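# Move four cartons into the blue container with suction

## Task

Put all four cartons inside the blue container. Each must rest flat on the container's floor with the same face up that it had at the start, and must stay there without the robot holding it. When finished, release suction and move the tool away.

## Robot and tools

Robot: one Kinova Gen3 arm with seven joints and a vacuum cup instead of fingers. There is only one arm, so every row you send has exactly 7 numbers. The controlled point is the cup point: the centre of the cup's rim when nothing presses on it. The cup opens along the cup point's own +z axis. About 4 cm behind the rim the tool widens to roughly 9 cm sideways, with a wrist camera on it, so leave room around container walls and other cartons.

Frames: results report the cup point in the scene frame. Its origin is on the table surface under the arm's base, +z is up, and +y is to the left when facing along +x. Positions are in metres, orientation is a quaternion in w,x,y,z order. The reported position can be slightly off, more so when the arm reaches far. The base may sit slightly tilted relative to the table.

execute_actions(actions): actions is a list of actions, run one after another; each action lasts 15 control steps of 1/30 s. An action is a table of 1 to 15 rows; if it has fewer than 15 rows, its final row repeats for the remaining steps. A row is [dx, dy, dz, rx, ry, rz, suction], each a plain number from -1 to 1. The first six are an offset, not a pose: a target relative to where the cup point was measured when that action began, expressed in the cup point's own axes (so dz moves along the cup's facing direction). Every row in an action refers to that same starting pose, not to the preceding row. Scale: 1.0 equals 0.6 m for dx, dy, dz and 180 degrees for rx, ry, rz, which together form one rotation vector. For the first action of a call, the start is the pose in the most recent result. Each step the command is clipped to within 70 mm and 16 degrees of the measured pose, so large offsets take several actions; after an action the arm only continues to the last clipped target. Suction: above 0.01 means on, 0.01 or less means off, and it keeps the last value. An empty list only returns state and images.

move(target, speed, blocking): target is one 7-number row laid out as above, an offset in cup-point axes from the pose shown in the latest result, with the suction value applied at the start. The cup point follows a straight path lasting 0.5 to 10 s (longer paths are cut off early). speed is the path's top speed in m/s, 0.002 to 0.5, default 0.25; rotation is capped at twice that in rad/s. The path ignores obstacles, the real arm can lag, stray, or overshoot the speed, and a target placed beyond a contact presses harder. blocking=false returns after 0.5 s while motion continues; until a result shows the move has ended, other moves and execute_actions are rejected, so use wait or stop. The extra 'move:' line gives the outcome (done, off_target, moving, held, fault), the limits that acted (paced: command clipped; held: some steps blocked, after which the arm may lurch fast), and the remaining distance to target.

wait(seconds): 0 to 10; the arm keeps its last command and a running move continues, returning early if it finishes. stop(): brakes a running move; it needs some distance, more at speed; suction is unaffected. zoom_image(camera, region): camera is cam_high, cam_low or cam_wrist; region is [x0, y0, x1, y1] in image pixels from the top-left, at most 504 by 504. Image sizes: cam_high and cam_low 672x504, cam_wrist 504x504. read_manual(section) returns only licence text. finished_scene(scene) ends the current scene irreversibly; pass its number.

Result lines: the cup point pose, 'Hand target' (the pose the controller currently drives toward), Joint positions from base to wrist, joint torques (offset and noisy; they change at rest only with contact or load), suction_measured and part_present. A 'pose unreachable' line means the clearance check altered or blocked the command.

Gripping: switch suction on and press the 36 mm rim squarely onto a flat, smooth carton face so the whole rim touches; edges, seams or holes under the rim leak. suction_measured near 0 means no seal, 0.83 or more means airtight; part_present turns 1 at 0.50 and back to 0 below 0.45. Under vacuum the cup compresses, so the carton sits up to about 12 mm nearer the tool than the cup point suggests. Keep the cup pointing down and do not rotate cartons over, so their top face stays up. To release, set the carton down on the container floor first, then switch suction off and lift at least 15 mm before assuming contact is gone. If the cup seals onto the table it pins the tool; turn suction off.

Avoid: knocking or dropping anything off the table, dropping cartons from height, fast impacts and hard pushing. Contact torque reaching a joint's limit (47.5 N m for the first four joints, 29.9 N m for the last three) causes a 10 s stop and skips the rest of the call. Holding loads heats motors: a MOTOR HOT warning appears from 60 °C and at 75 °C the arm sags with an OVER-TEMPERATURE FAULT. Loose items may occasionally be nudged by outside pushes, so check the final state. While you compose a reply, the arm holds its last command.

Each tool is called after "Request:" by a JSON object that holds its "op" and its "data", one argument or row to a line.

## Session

Request:
{"op": "execute_actions", "data": {
  "actions": []
}}

Scene clock: 0.00 s.
end_effector_position=(+0.4473, -0.0051, +0.2421) suction_measured=0.01 part_present=0 end_effector_quat_wxyz=(+0.002, +0.009, +1.000, -0.004)
Joint positions: [-0.056  0.433  0.     1.659 -0.001  1.054  3.083]
Joint velocities: [ 0. -0.  0. -0.  0.  0. -0.]
Joint torques (N m, as the joint torque sensors report them, + toward a larger angle): no reading
Hand target: +0.447, -0.005, +0.242; +0.002, +0.009, +1.000, -0.004

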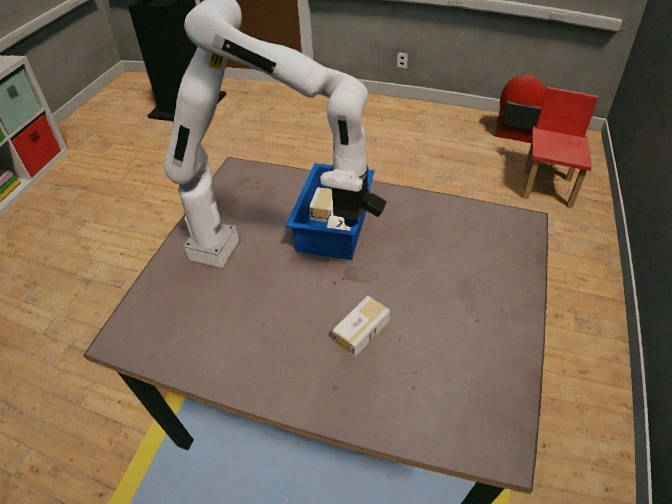

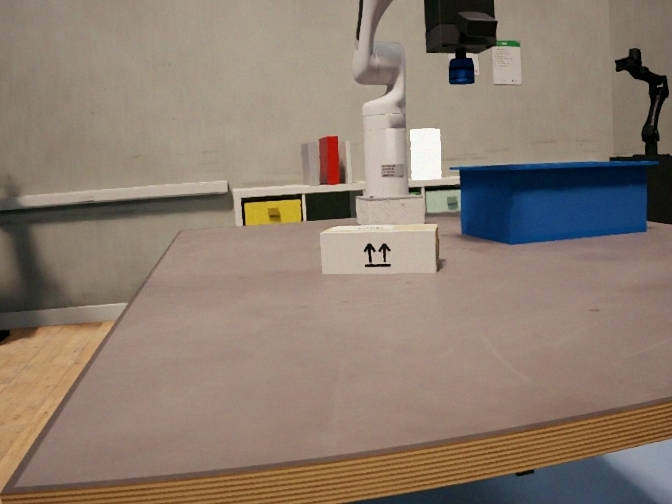

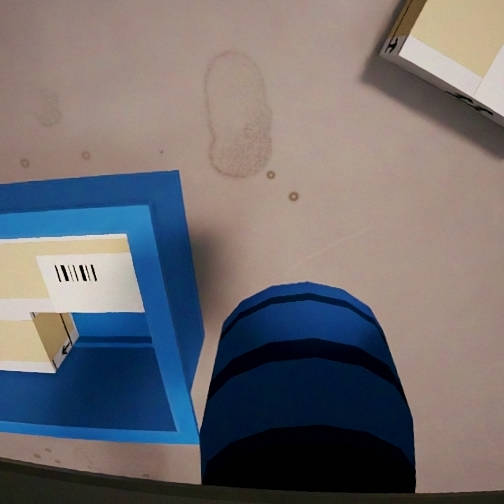

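Move to view over container (cup ~ (0.37,0.19,0.27)).

Request:
{"op": "move", "data": {
  "target": [0.12,0.33,-0.05,0,0,0,0]
}}

Request:
{"op": "zoom_image", "data": {
  "camera": "cam_high",
  "region": [270,140,410,280]
}}

Scene clock: 2.10 s.
end_effector_position=(+0.3783, +0.1934, +0.2700) suction_measured=0.01 part_present=0 end_effector_quat_wxyz=(+0.002, +0.010, +1.000, -0.004)
Joint positions: [-0.469  0.352 -0.098  1.678  0.036  1.116  2.561]
Joint velocities: [-0.006  0.001 -0.004 -0.001  0.002  0.001 -0.003]
Joint torques (N m, as the joint torque sensors report them, + toward a larger angle): [  0.56 -13.95  -0.02  -8.12  -0.07  -0.16  -0.16]
Hand target: +0.378, +0.194, +0.270; +0.002, +0.009, +1.000, -0.005
Off the commanded pose: 0.001 m, 0 deg.
move: done

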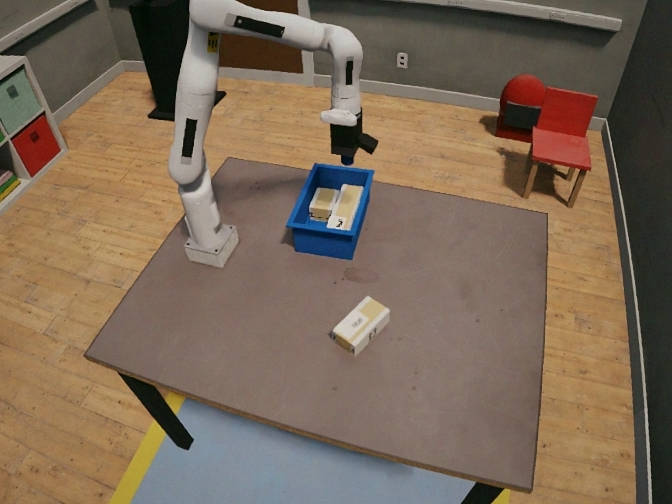

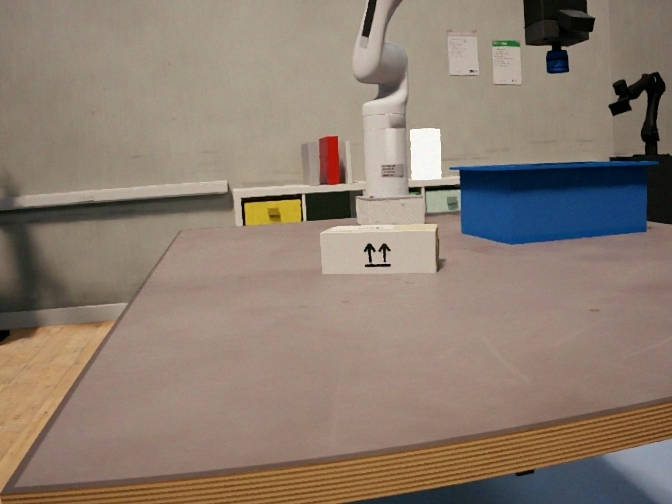

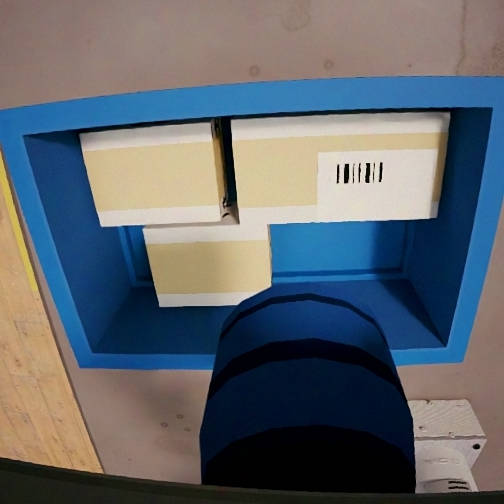

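Region (270, 140, 410, 280) of cam_high's 672x504 image, scaled by 3.600, with more detail than that image has.

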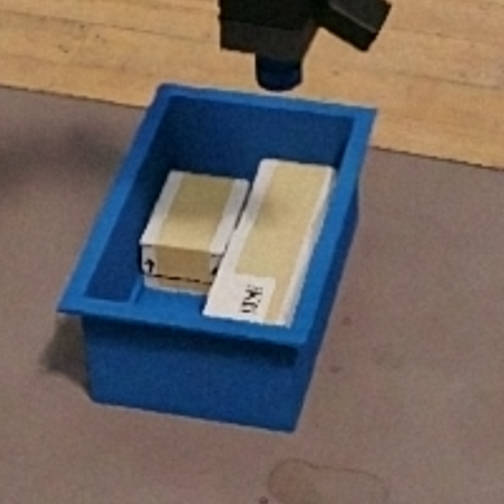

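Request:
{"op": "move", "data": {
  "target": [0.142,0.093,0.26,0,0,-0.014,0]
}}

Scene clock: 5.80 s.
end_effector_position=(+0.2953, +0.2485, +0.1134) suction_measured=0.01 part_present=0 end_effector_quat_wxyz=(+0.002, -0.012, +1.000, -0.005)
Joint positions: [-0.686  0.535 -0.125  2.024  0.113  0.592  2.293]
Joint velocities: [-0.005  0.004 -0.     0.001  0.002 -0.001 -0.003]
Joint torques (N m, as the joint torque sensors report them, + toward a larger angle): [  0.47 -14.48  -0.11  -5.07   0.18  -0.23  -0.07]
Hand target: +0.295, +0.249, +0.113; +0.002, -0.012, +1.000, -0.005
Off the commanded pose: 0.001 m, 0 deg.
move: done

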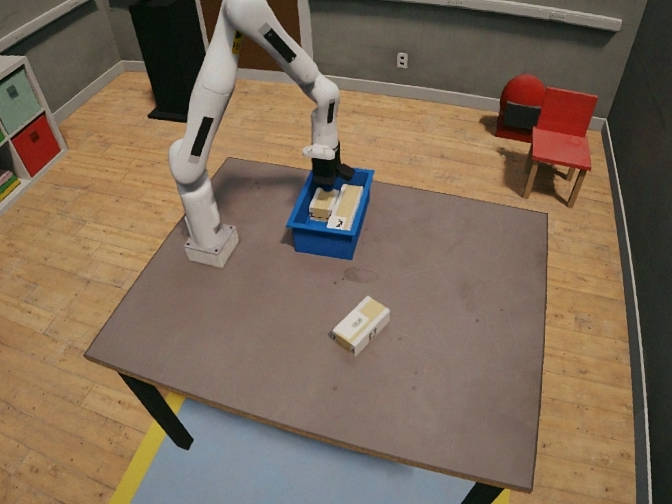

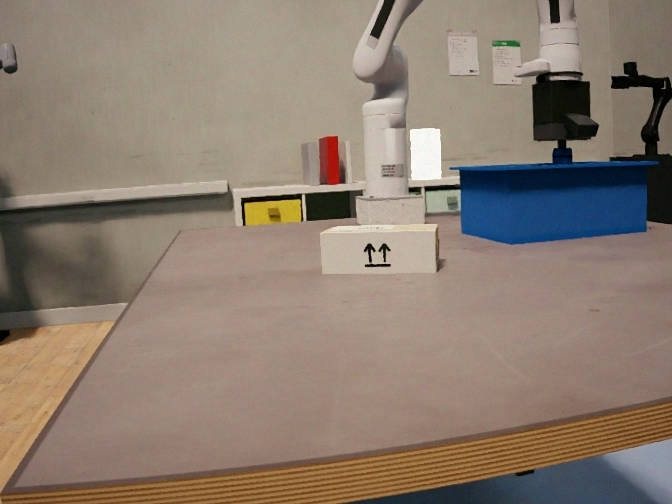

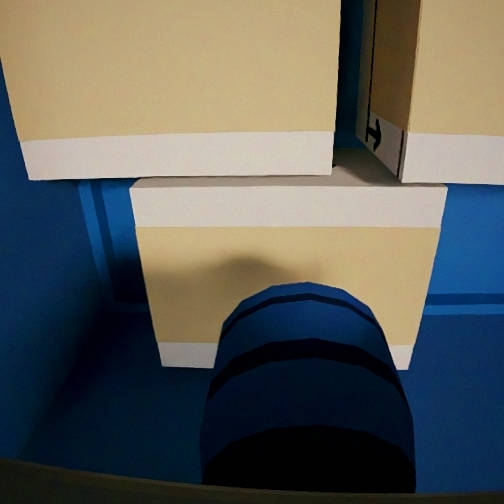

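Request:
{"op": "move", "data": {
  "target": [0.013,0.003,0.055,0,0,0,0],
  "speed": 0.1
}}

Request:
{"op": "move", "data": {
  "target": [0,0,0.022,0,0,0,1],
  "speed": 0.025
}}

Scene clock: 8.07 s.
end_effector_position=(+0.2878, +0.2497, +0.0806) suction_measured=0.01 part_present=0 end_effector_quat_wxyz=(+0.003, -0.012, +1.000, -0.005)
Joint positions: [-0.716  0.603 -0.108  2.064  0.131  0.484  2.26 ]
Joint velocities: [-0.002  0.006  0.001  0.002  0.002 -0.003 -0.001]
Joint torques (N m, as the joint torque sensors report them, + toward a larger angle): [  0.64 -14.96  -0.16  -4.11   0.22  -0.07  -0.23]
Hand target: +0.288, +0.250, +0.080; +0.002, -0.012, +1.000, -0.005
Off the commanded pose: 0.000 m, 0 deg.
move: done

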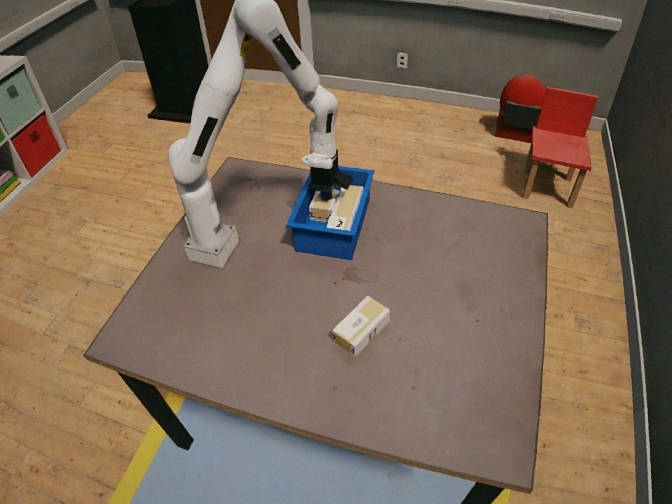

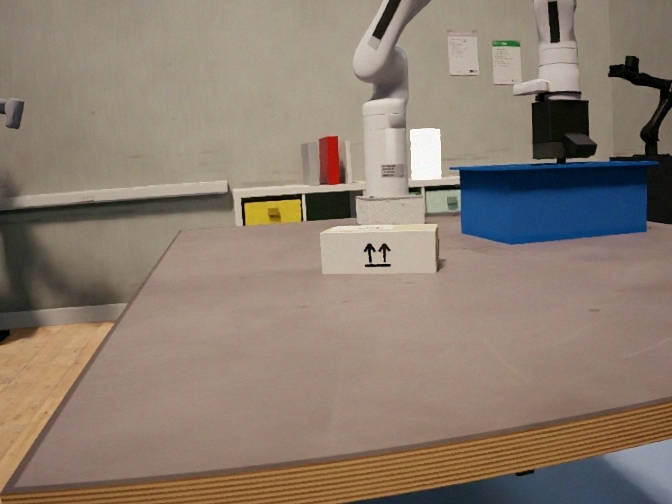

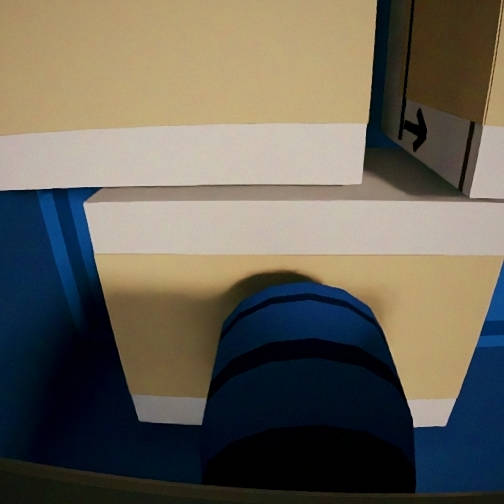

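Scene clock: 8.87 s.
end_effector_position=(+0.2880, +0.2497, +0.0676) suction_measured=0.01 part_present=0 end_effector_quat_wxyz=(+0.003, -0.012, +1.000, -0.005)
Joint positions: [-0.722  0.634 -0.1    2.072  0.137  0.445  2.254]
Joint velocities: [-0.001  0.004  0.003  0.001 -0.    -0.002 -0.001]
Joint torques (N m, as the joint torque sensors report them, + toward a larger angle): [  0.22 -15.47  -0.01  -4.     0.16  -0.13  -0.3 ]
Hand target: +0.288, +0.250, +0.067; +0.003, -0.012, +1.000, -0.005
Off the commanded pose: 0.000 m, 0 deg.
move: done

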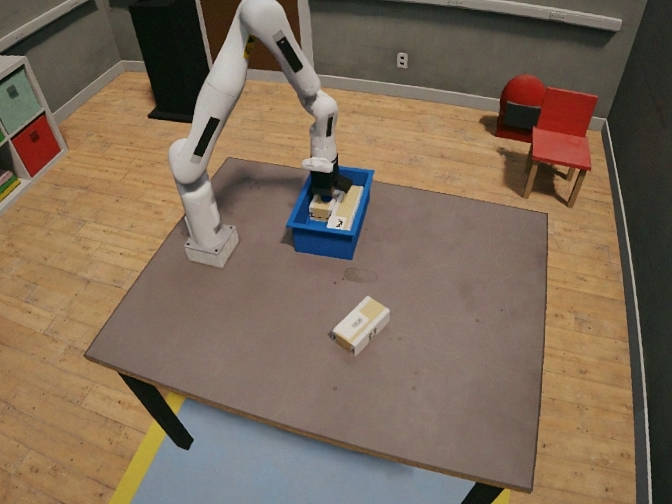

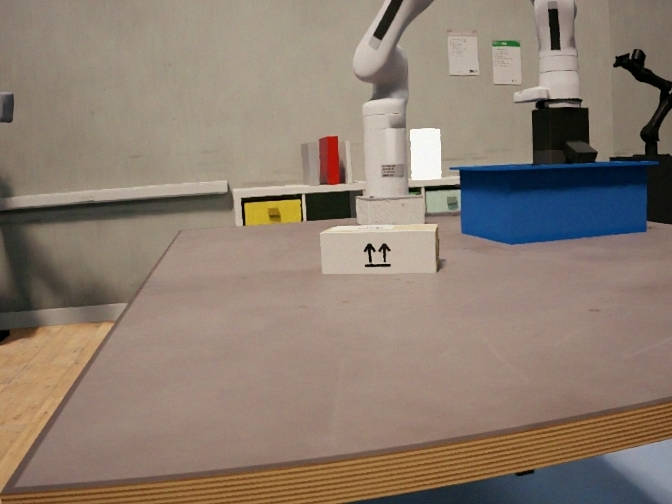

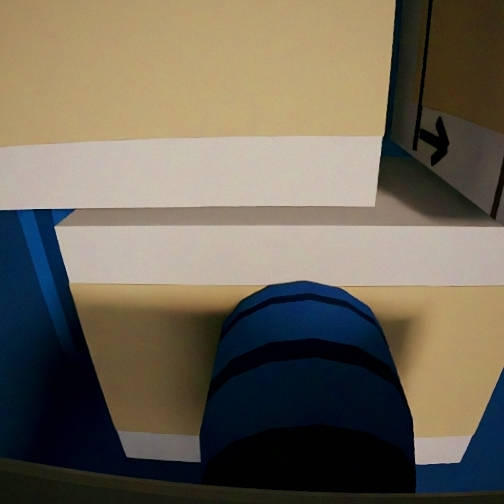

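Request:
{"op": "move", "data": {
  "target": [0,0,0.009,0,0,0,1],
  "speed": 0.02
}}

Scene clock: 10.30 s.
end_effector_position=(+0.2881, +0.2496, +0.0623) suction_measured=0.93 part_present=1 end_effector_quat_wxyz=(+0.003, -0.012, +1.000, -0.005)
Joint positions: [-0.724  0.647 -0.097  2.074  0.14   0.429  2.251]
Joint velocities: [-0.001  0.002  0.001  0.     0.001 -0.002 -0.   ]
Joint torques (N m, as the joint torque sensors report them, + toward a larger angle): [  0.16 -15.8    0.21  -4.08   0.29  -0.15  -0.1 ]
Hand target: +0.288, +0.250, +0.062; +0.003, -0.012, +1.000, -0.005
Off the commanded pose: 0.000 m, 0 deg.
move: done

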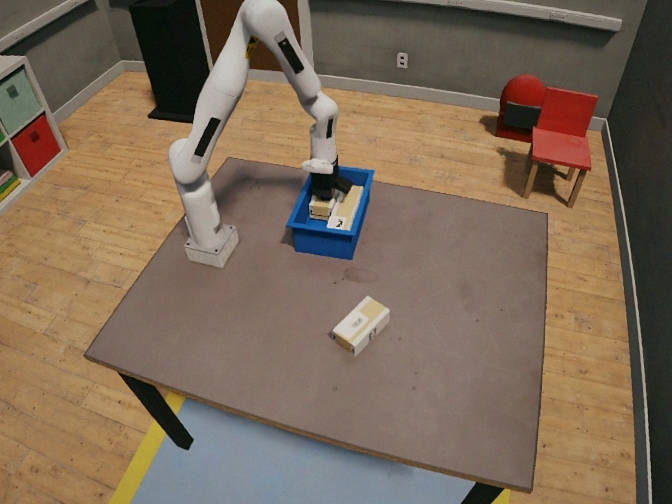

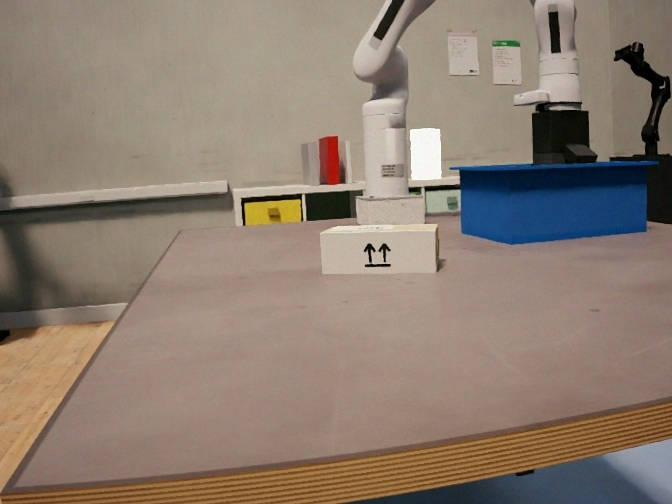

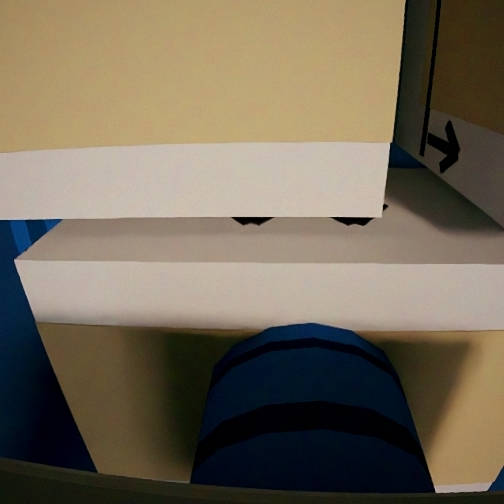

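Request:
{"op": "move", "data": {
  "target": [-0.002,0.045,0,0,0,0,1],
  "speed": 0.05
}}

Request:
{"op": "move", "data": {
  "target": [0,0,0.016,0,0,0,1],
  "speed": 0.02
}}

Scene clock: 12.40 s.
end_effector_position=(+0.2887, +0.2765, +0.0621) suction_measured=0.93 part_present=1 end_effector_quat_wxyz=(+0.003, -0.012, +1.000, -0.005)
Joint positions: [-0.774  0.668 -0.095  2.013  0.129  0.469  2.217]
Joint velocities: [-0.004  0.003 -0.    -0.003  0.     0.002 -0.002]
Joint torques (N m, as the joint torque sensors report them, + toward a larger angle): [  0.2  -16.26   0.01  -4.87   0.32   0.03  -0.1 ]
Hand target: +0.289, +0.277, +0.062; +0.003, -0.012, +1.000, -0.005
Off the commanded pose: 0.000 m, 0 deg.
move: done

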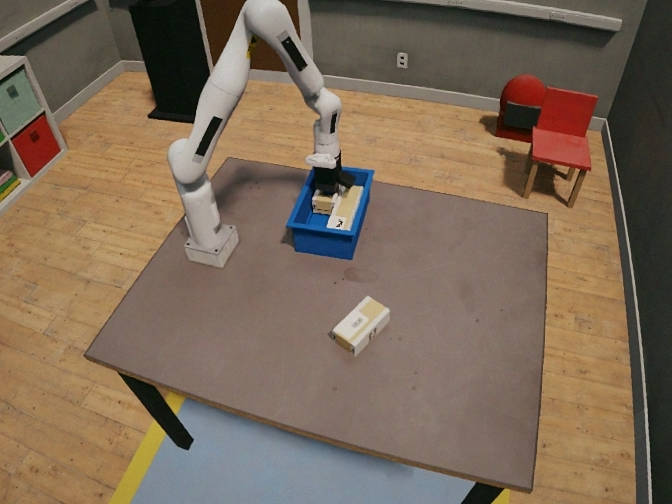

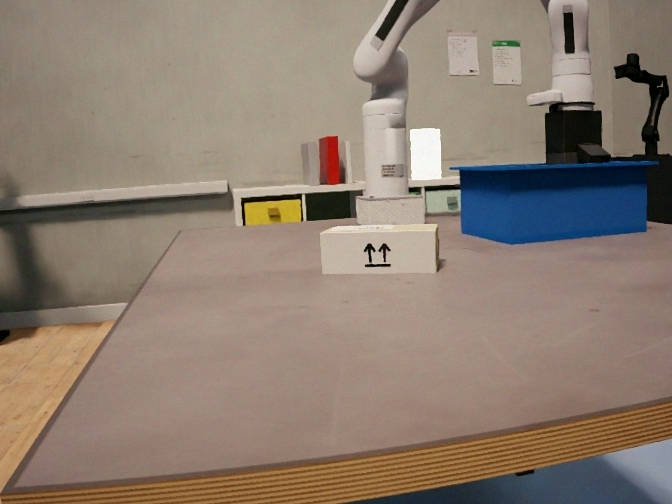

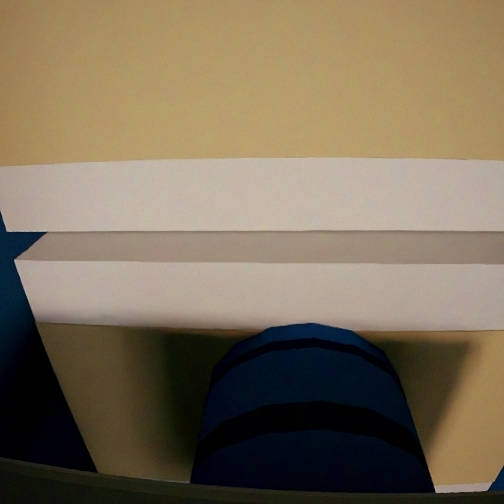

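Scene clock: 13.10 s.
end_effector_position=(+0.2892, +0.2766, +0.0537) suction_measured=0.93 part_present=1 end_effector_quat_wxyz=(+0.004, -0.012, +1.000, -0.004)
Joint positions: [-0.777  0.687 -0.09   2.016  0.133  0.444  2.213]
Joint velocities: [-0.001 -0.     0.001  0.001  0.001 -0.003 -0.   ]
Joint torques (N m, as the joint torque sensors report them, + toward a larger angle): [  0.3  -14.76  -0.11  -4.34   0.11  -0.38  -0.17]
Hand target: +0.289, +0.276, +0.053; +0.003, -0.012, +1.000, -0.005
Off the commanded pose: 0.001 m, 0 deg.
move: done

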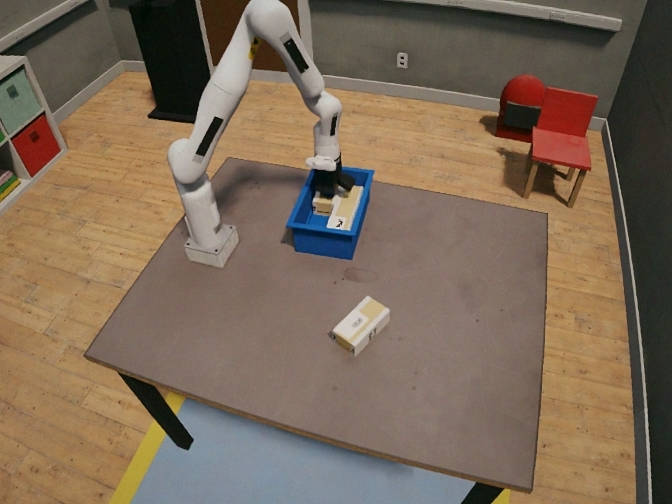

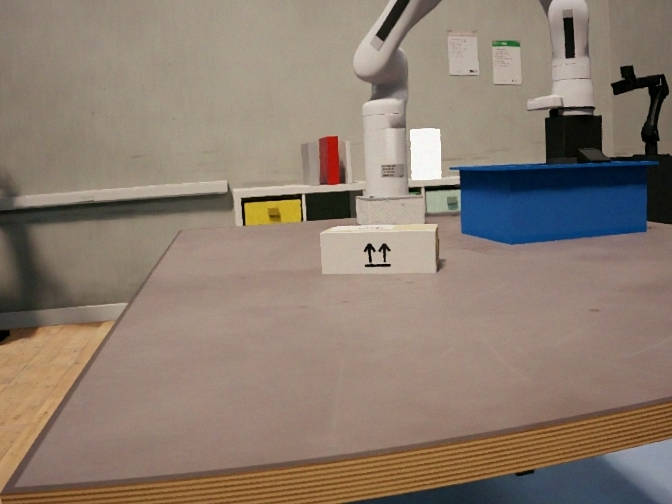

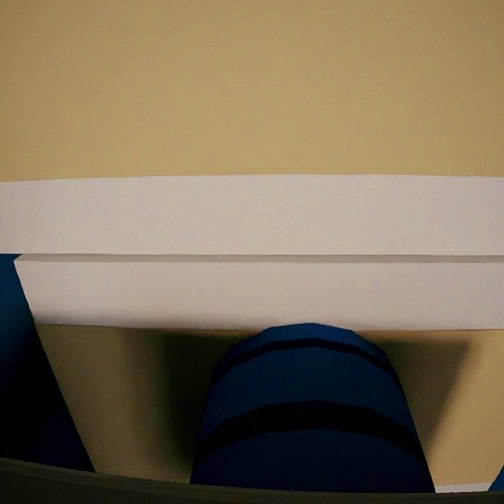

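Request:
{"op": "execute_actions", "data": {
  "actions": [
    [[0,0,-0.015,0,0,0,0]]
  ]
}}

Request:
{"op": "move", "data": {
  "target": [-0.03,-0.1,-0.24,0,0,0,0]
}}

Scene clock: 15.23 s.
end_effector_position=(+0.2896, +0.2769, +0.0633) suction_measured=0.01 part_present=0 end_effector_quat_wxyz=(+0.004, -0.011, +1.000, -0.004)
Joint positions: [-0.774  0.665 -0.094  2.013  0.129  0.469  2.216]
Joint velocities: [ 0.001 -0.001  0.     0.     0.     0.     0.   ]
Joint torques (N m, as the joint torque sensors report them, + toward a larger angle): [  0.14 -14.51  -0.35  -4.14   0.03  -0.12  -0.04]
Hand target: +0.289, +0.277, +0.063; +0.003, -0.012, +1.000, -0.004
Off the commanded pose: 0.001 m, 0 deg.

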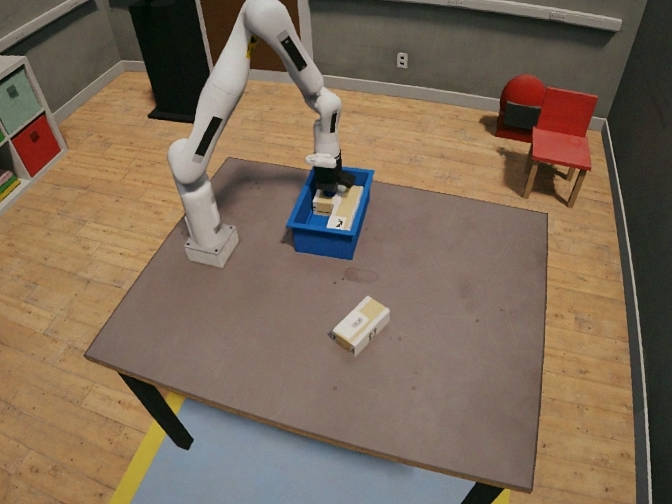

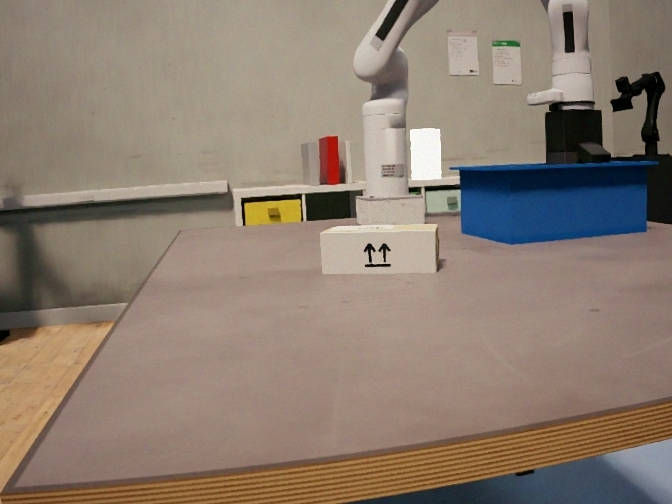

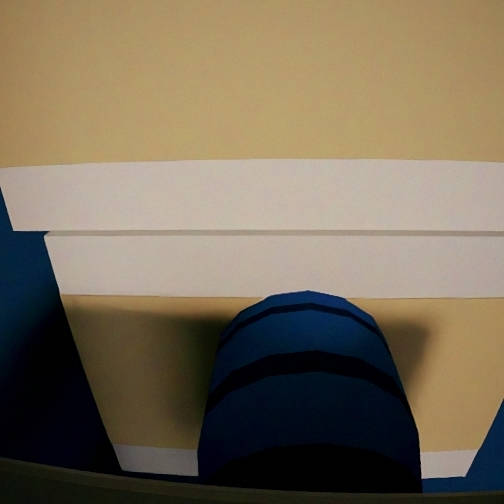

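Scene clock: 16.43 s.
end_effector_position=(+0.3075, +0.2186, +0.2075) suction_measured=0.01 part_present=0 end_effector_quat_wxyz=(+0.004, -0.012, +1.000, -0.003)
Joint positions: [-0.598  0.335 -0.125  1.941  0.053  0.868  2.431]
Joint velocities: [ 0.002 -0.003  0.    -0.001 -0.     0.001  0.001]
Joint torques (N m, as the joint torque sensors report them, + toward a larger angle): [ -0.02 -12.71   0.16  -7.17   0.19  -0.15  -0.25]
Hand target: +0.308, +0.219, +0.208; +0.004, -0.012, +1.000, -0.003
Off the commanded pose: 0.001 m, 0 deg.
move: done

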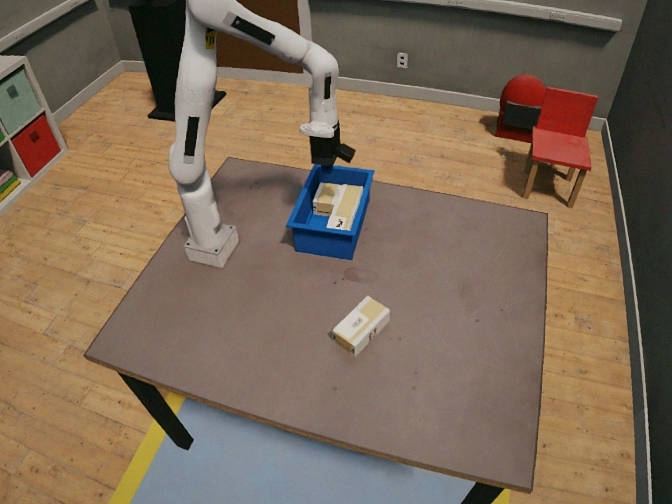

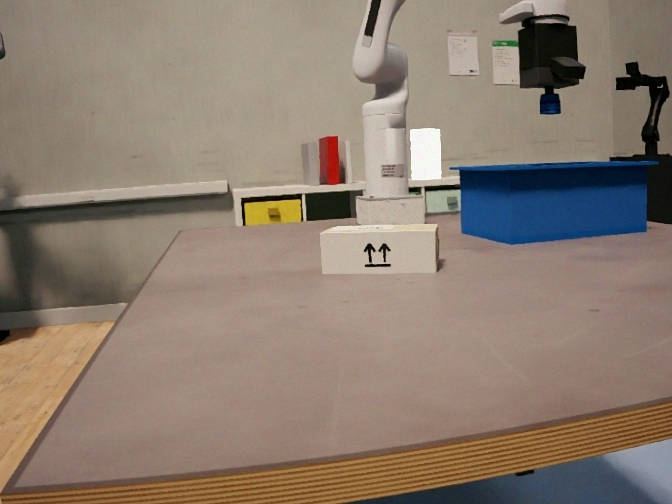

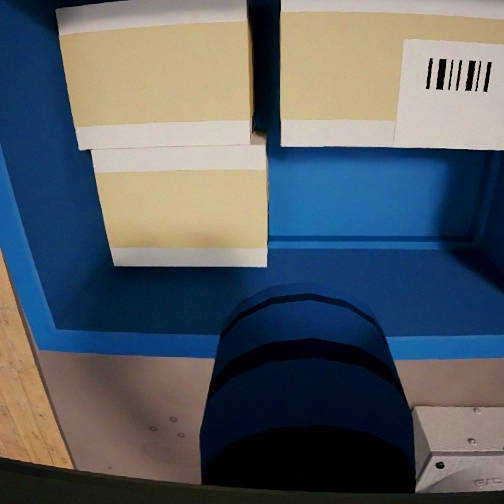

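Request:
{"op": "move", "data": {
  "target": [-0.341,-0.64,0.06,0,0.002,0.158,0],
  "speed": 0.35
}}

Scene clock: 19.93 s.
end_effector_position=(+0.5229, -0.1585, +0.1760) suction_measured=0.01 part_present=0 end_effector_quat_wxyz=(+0.001, +0.234, +0.972, -0.001)
Joint positions: [ 0.164  0.724  0.129  1.382 -0.103  1.048  2.998]
Joint velocities: [ 0.003  0.01   0.002 -0.005 -0.     0.004  0.001]
Joint torques (N m, as the joint torque sensors report them, + toward a larger angle): [  0.11 -19.91   0.7   -8.31   0.16  -0.13  -0.2 ]
Hand target: +0.523, -0.159, +0.176; +0.001, +0.234, +0.972, -0.001
Off the commanded pose: 0.003 m, 0 deg.
move: done

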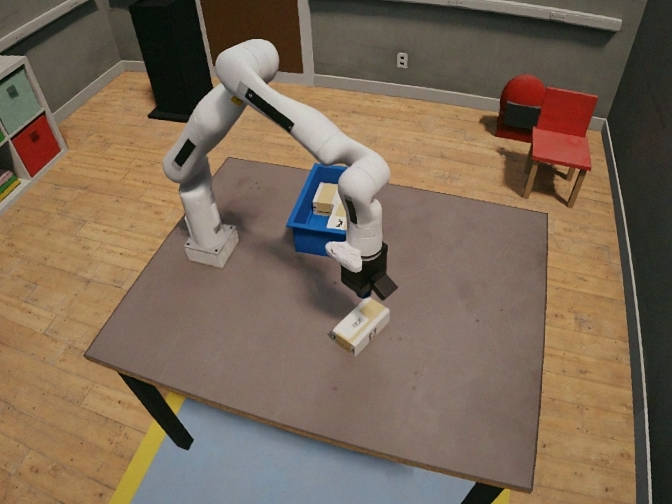

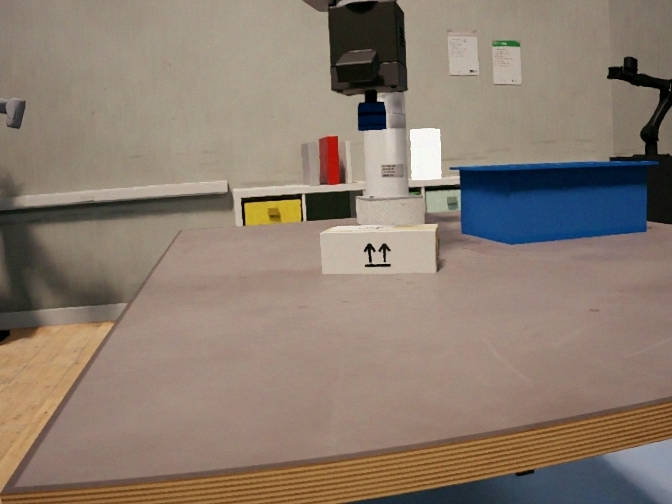

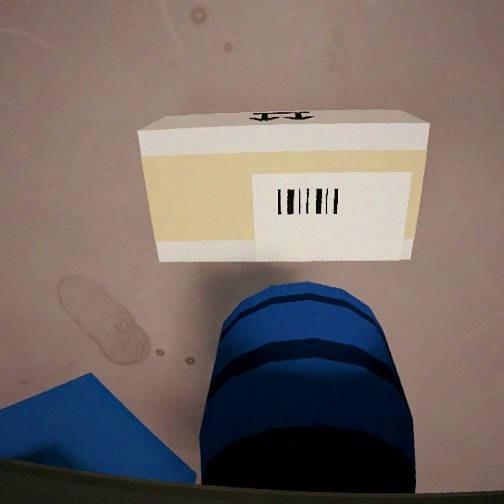

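Request:
{"op": "move", "data": {
  "target": [0.013,-0.02,0.168,0,0,-0.009,0],
  "speed": 0.2
}}

Request:
{"op": "move", "data": {
  "target": [0,0,0.034,0,0,0,1],
  "speed": 0.03
}}

Scene clock: 22.63 s.
end_effector_position=(+0.5109, -0.1660, +0.0755) suction_measured=0.01 part_present=0 end_effector_quat_wxyz=(+0.002, +0.220, +0.975, -0.001)
Joint positions: [ 0.195  0.851  0.103  1.506 -0.113  0.796  3.056]
Joint velocities: [ 0.001  0.003 -0.     0.001  0.    -0.001  0.001]
Joint torques (N m, as the joint torque sensors report them, + toward a larger angle): [  0.53 -20.38   0.96  -6.36   0.1   -0.25  -0.1 ]
Hand target: +0.511, -0.166, +0.075; +0.001, +0.221, +0.975, -0.001
Off the commanded pose: 0.000 m, 0 deg.
move: done

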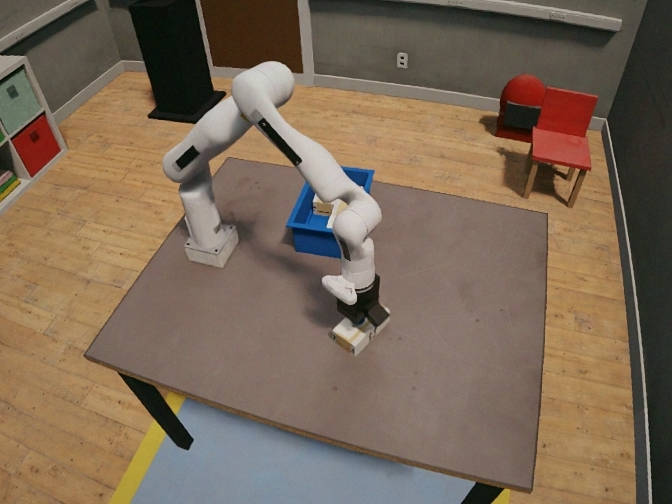

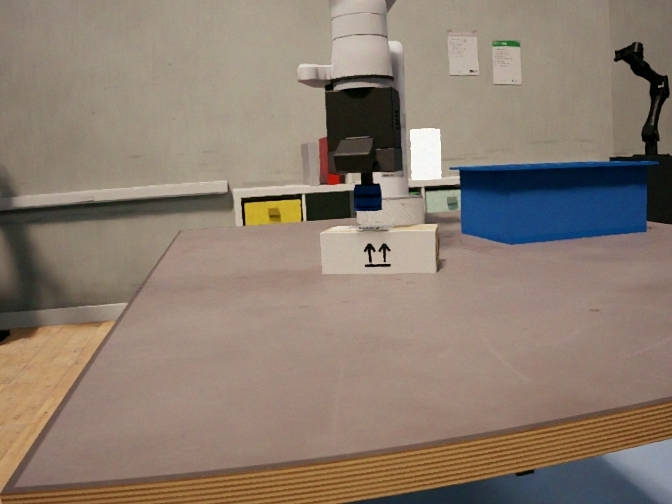

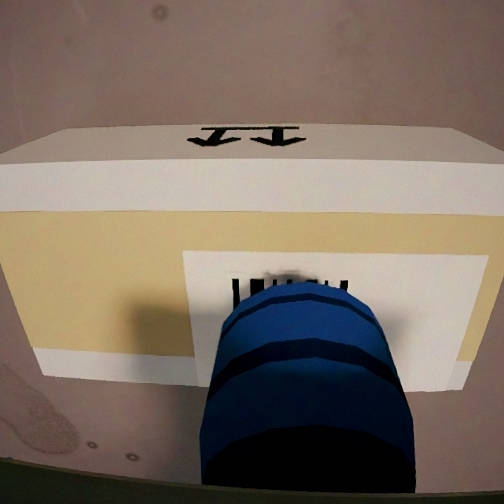

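Scene clock: 23.57 s.
end_effector_position=(+0.5110, -0.1660, +0.0552) suction_measured=0.01 part_present=0 end_effector_quat_wxyz=(+0.002, +0.220, +0.975, -0.001)
Joint positions: [ 0.198  0.885  0.098  1.514 -0.117  0.754  3.058]
Joint velocities: [ 0.     0.004  0.001  0.    -0.    -0.002  0.   ]
Joint torques (N m, as the joint torque sensors report them, + toward a larger angle): [  0.32 -20.3    1.17  -6.05   0.1   -0.12  -0.1 ]
Hand target: +0.511, -0.166, +0.055; +0.002, +0.220, +0.975, -0.001
Off the commanded pose: 0.000 m, 0 deg.
move: done

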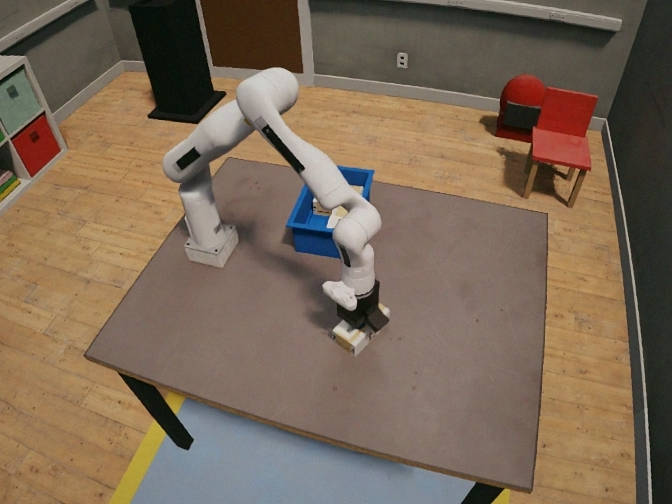

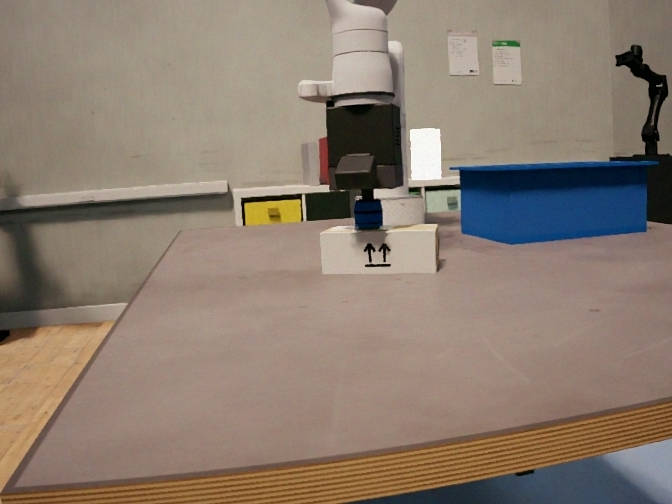

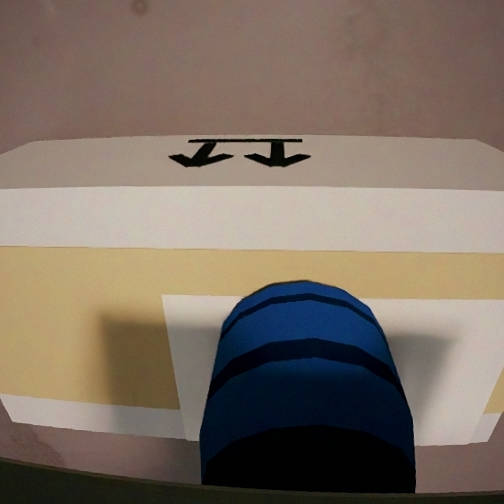

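Request:
{"op": "move", "data": {
  "target": [-0.003,0,0.009,0,0,0,1],
  "speed": 0.02
}}

Request:
{"op": "move", "data": {
  "target": [0,0,-0.25,0,0,0,1],
  "speed": 0.22
}}

Scene clock: 25.37 s.
end_effector_position=(+0.5127, -0.1668, +0.0499) suction_measured=0.89 part_present=1 end_effector_quat_wxyz=(+0.002, +0.220, +0.975, -0.001)
Joint positions: [ 0.199  0.898  0.097  1.508 -0.117  0.748  3.059]
Joint velocities: [-0.     0.     0.    -0.001  0.    -0.     0.   ]
Joint torques (N m, as the joint torque sensors report them, + toward a larger angle): [  0.38 -21.9    1.13  -7.08   0.28   0.    -0.07]
Hand target: +0.513, -0.167, +0.050; +0.002, +0.220, +0.975, -0.001
Off the commanded pose: 0.000 m, 0 deg.
move: done

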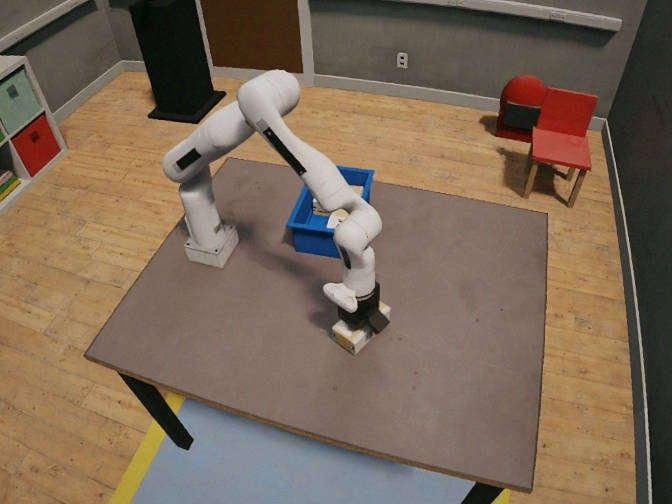

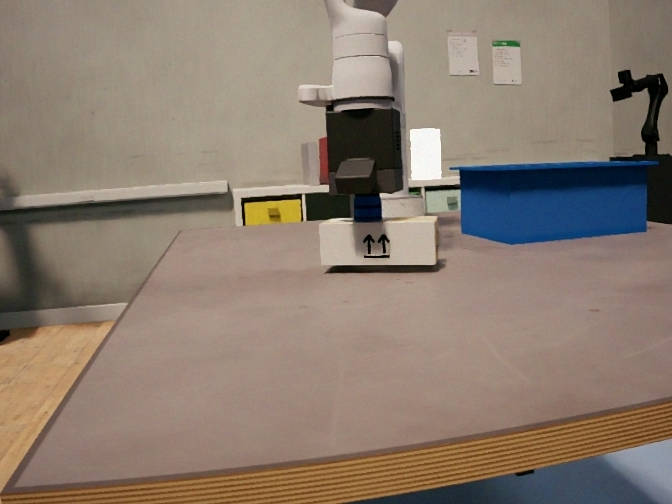

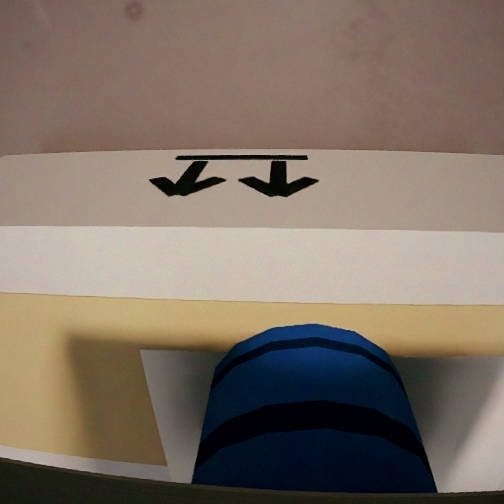

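Scene clock: 26.53 s.
end_effector_position=(+0.5121, -0.1662, +0.1996) suction_measured=0.93 part_present=1 end_effector_quat_wxyz=(+0.002, +0.220, +0.975, -0.001)
Joint positions: [ 0.184  0.679  0.126  1.384 -0.094  1.09   3.039]
Joint velocities: [-0.001 -0.002 -0.001 -0.001 -0.     0.002 -0.   ]
Joint torques (N m, as the joint torque sensors report them, + toward a larger angle): [  0.07 -20.27   0.93  -8.61   0.09  -0.23  -0.16]
Hand target: +0.512, -0.166, +0.200; +0.002, +0.220, +0.975, -0.001
Off the commanded pose: 0.000 m, 0 deg.
move: done

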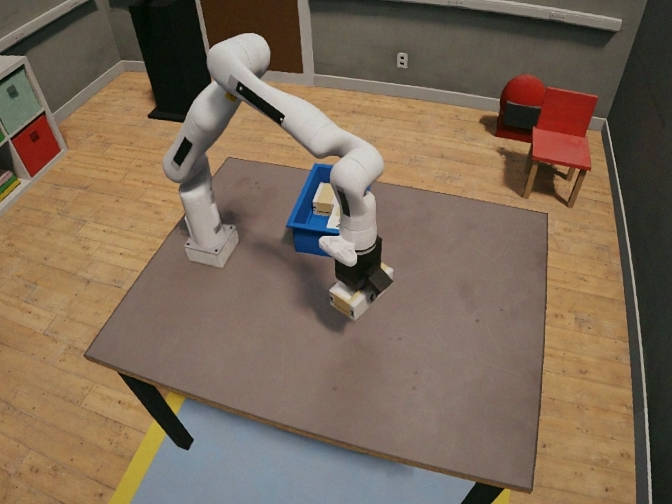

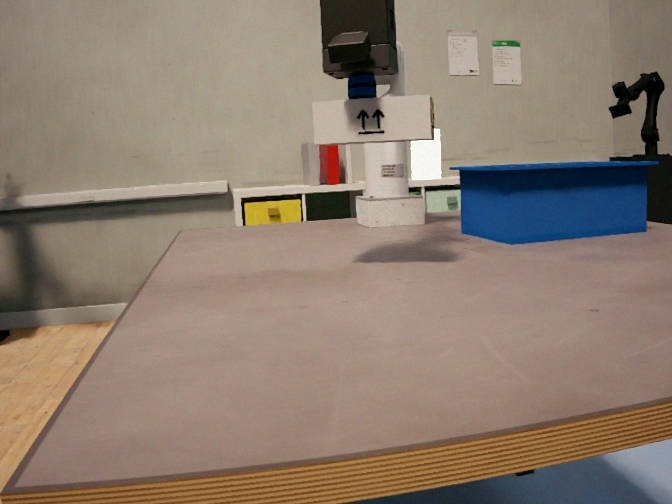

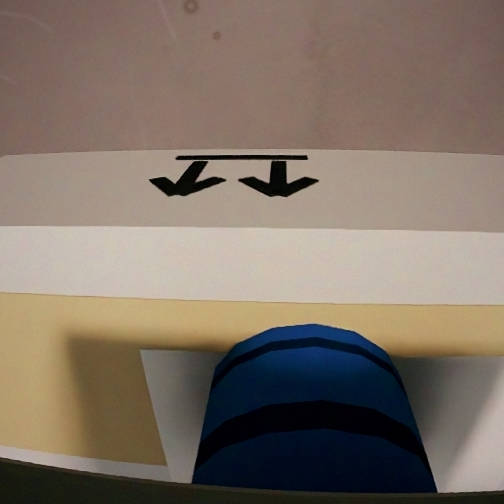

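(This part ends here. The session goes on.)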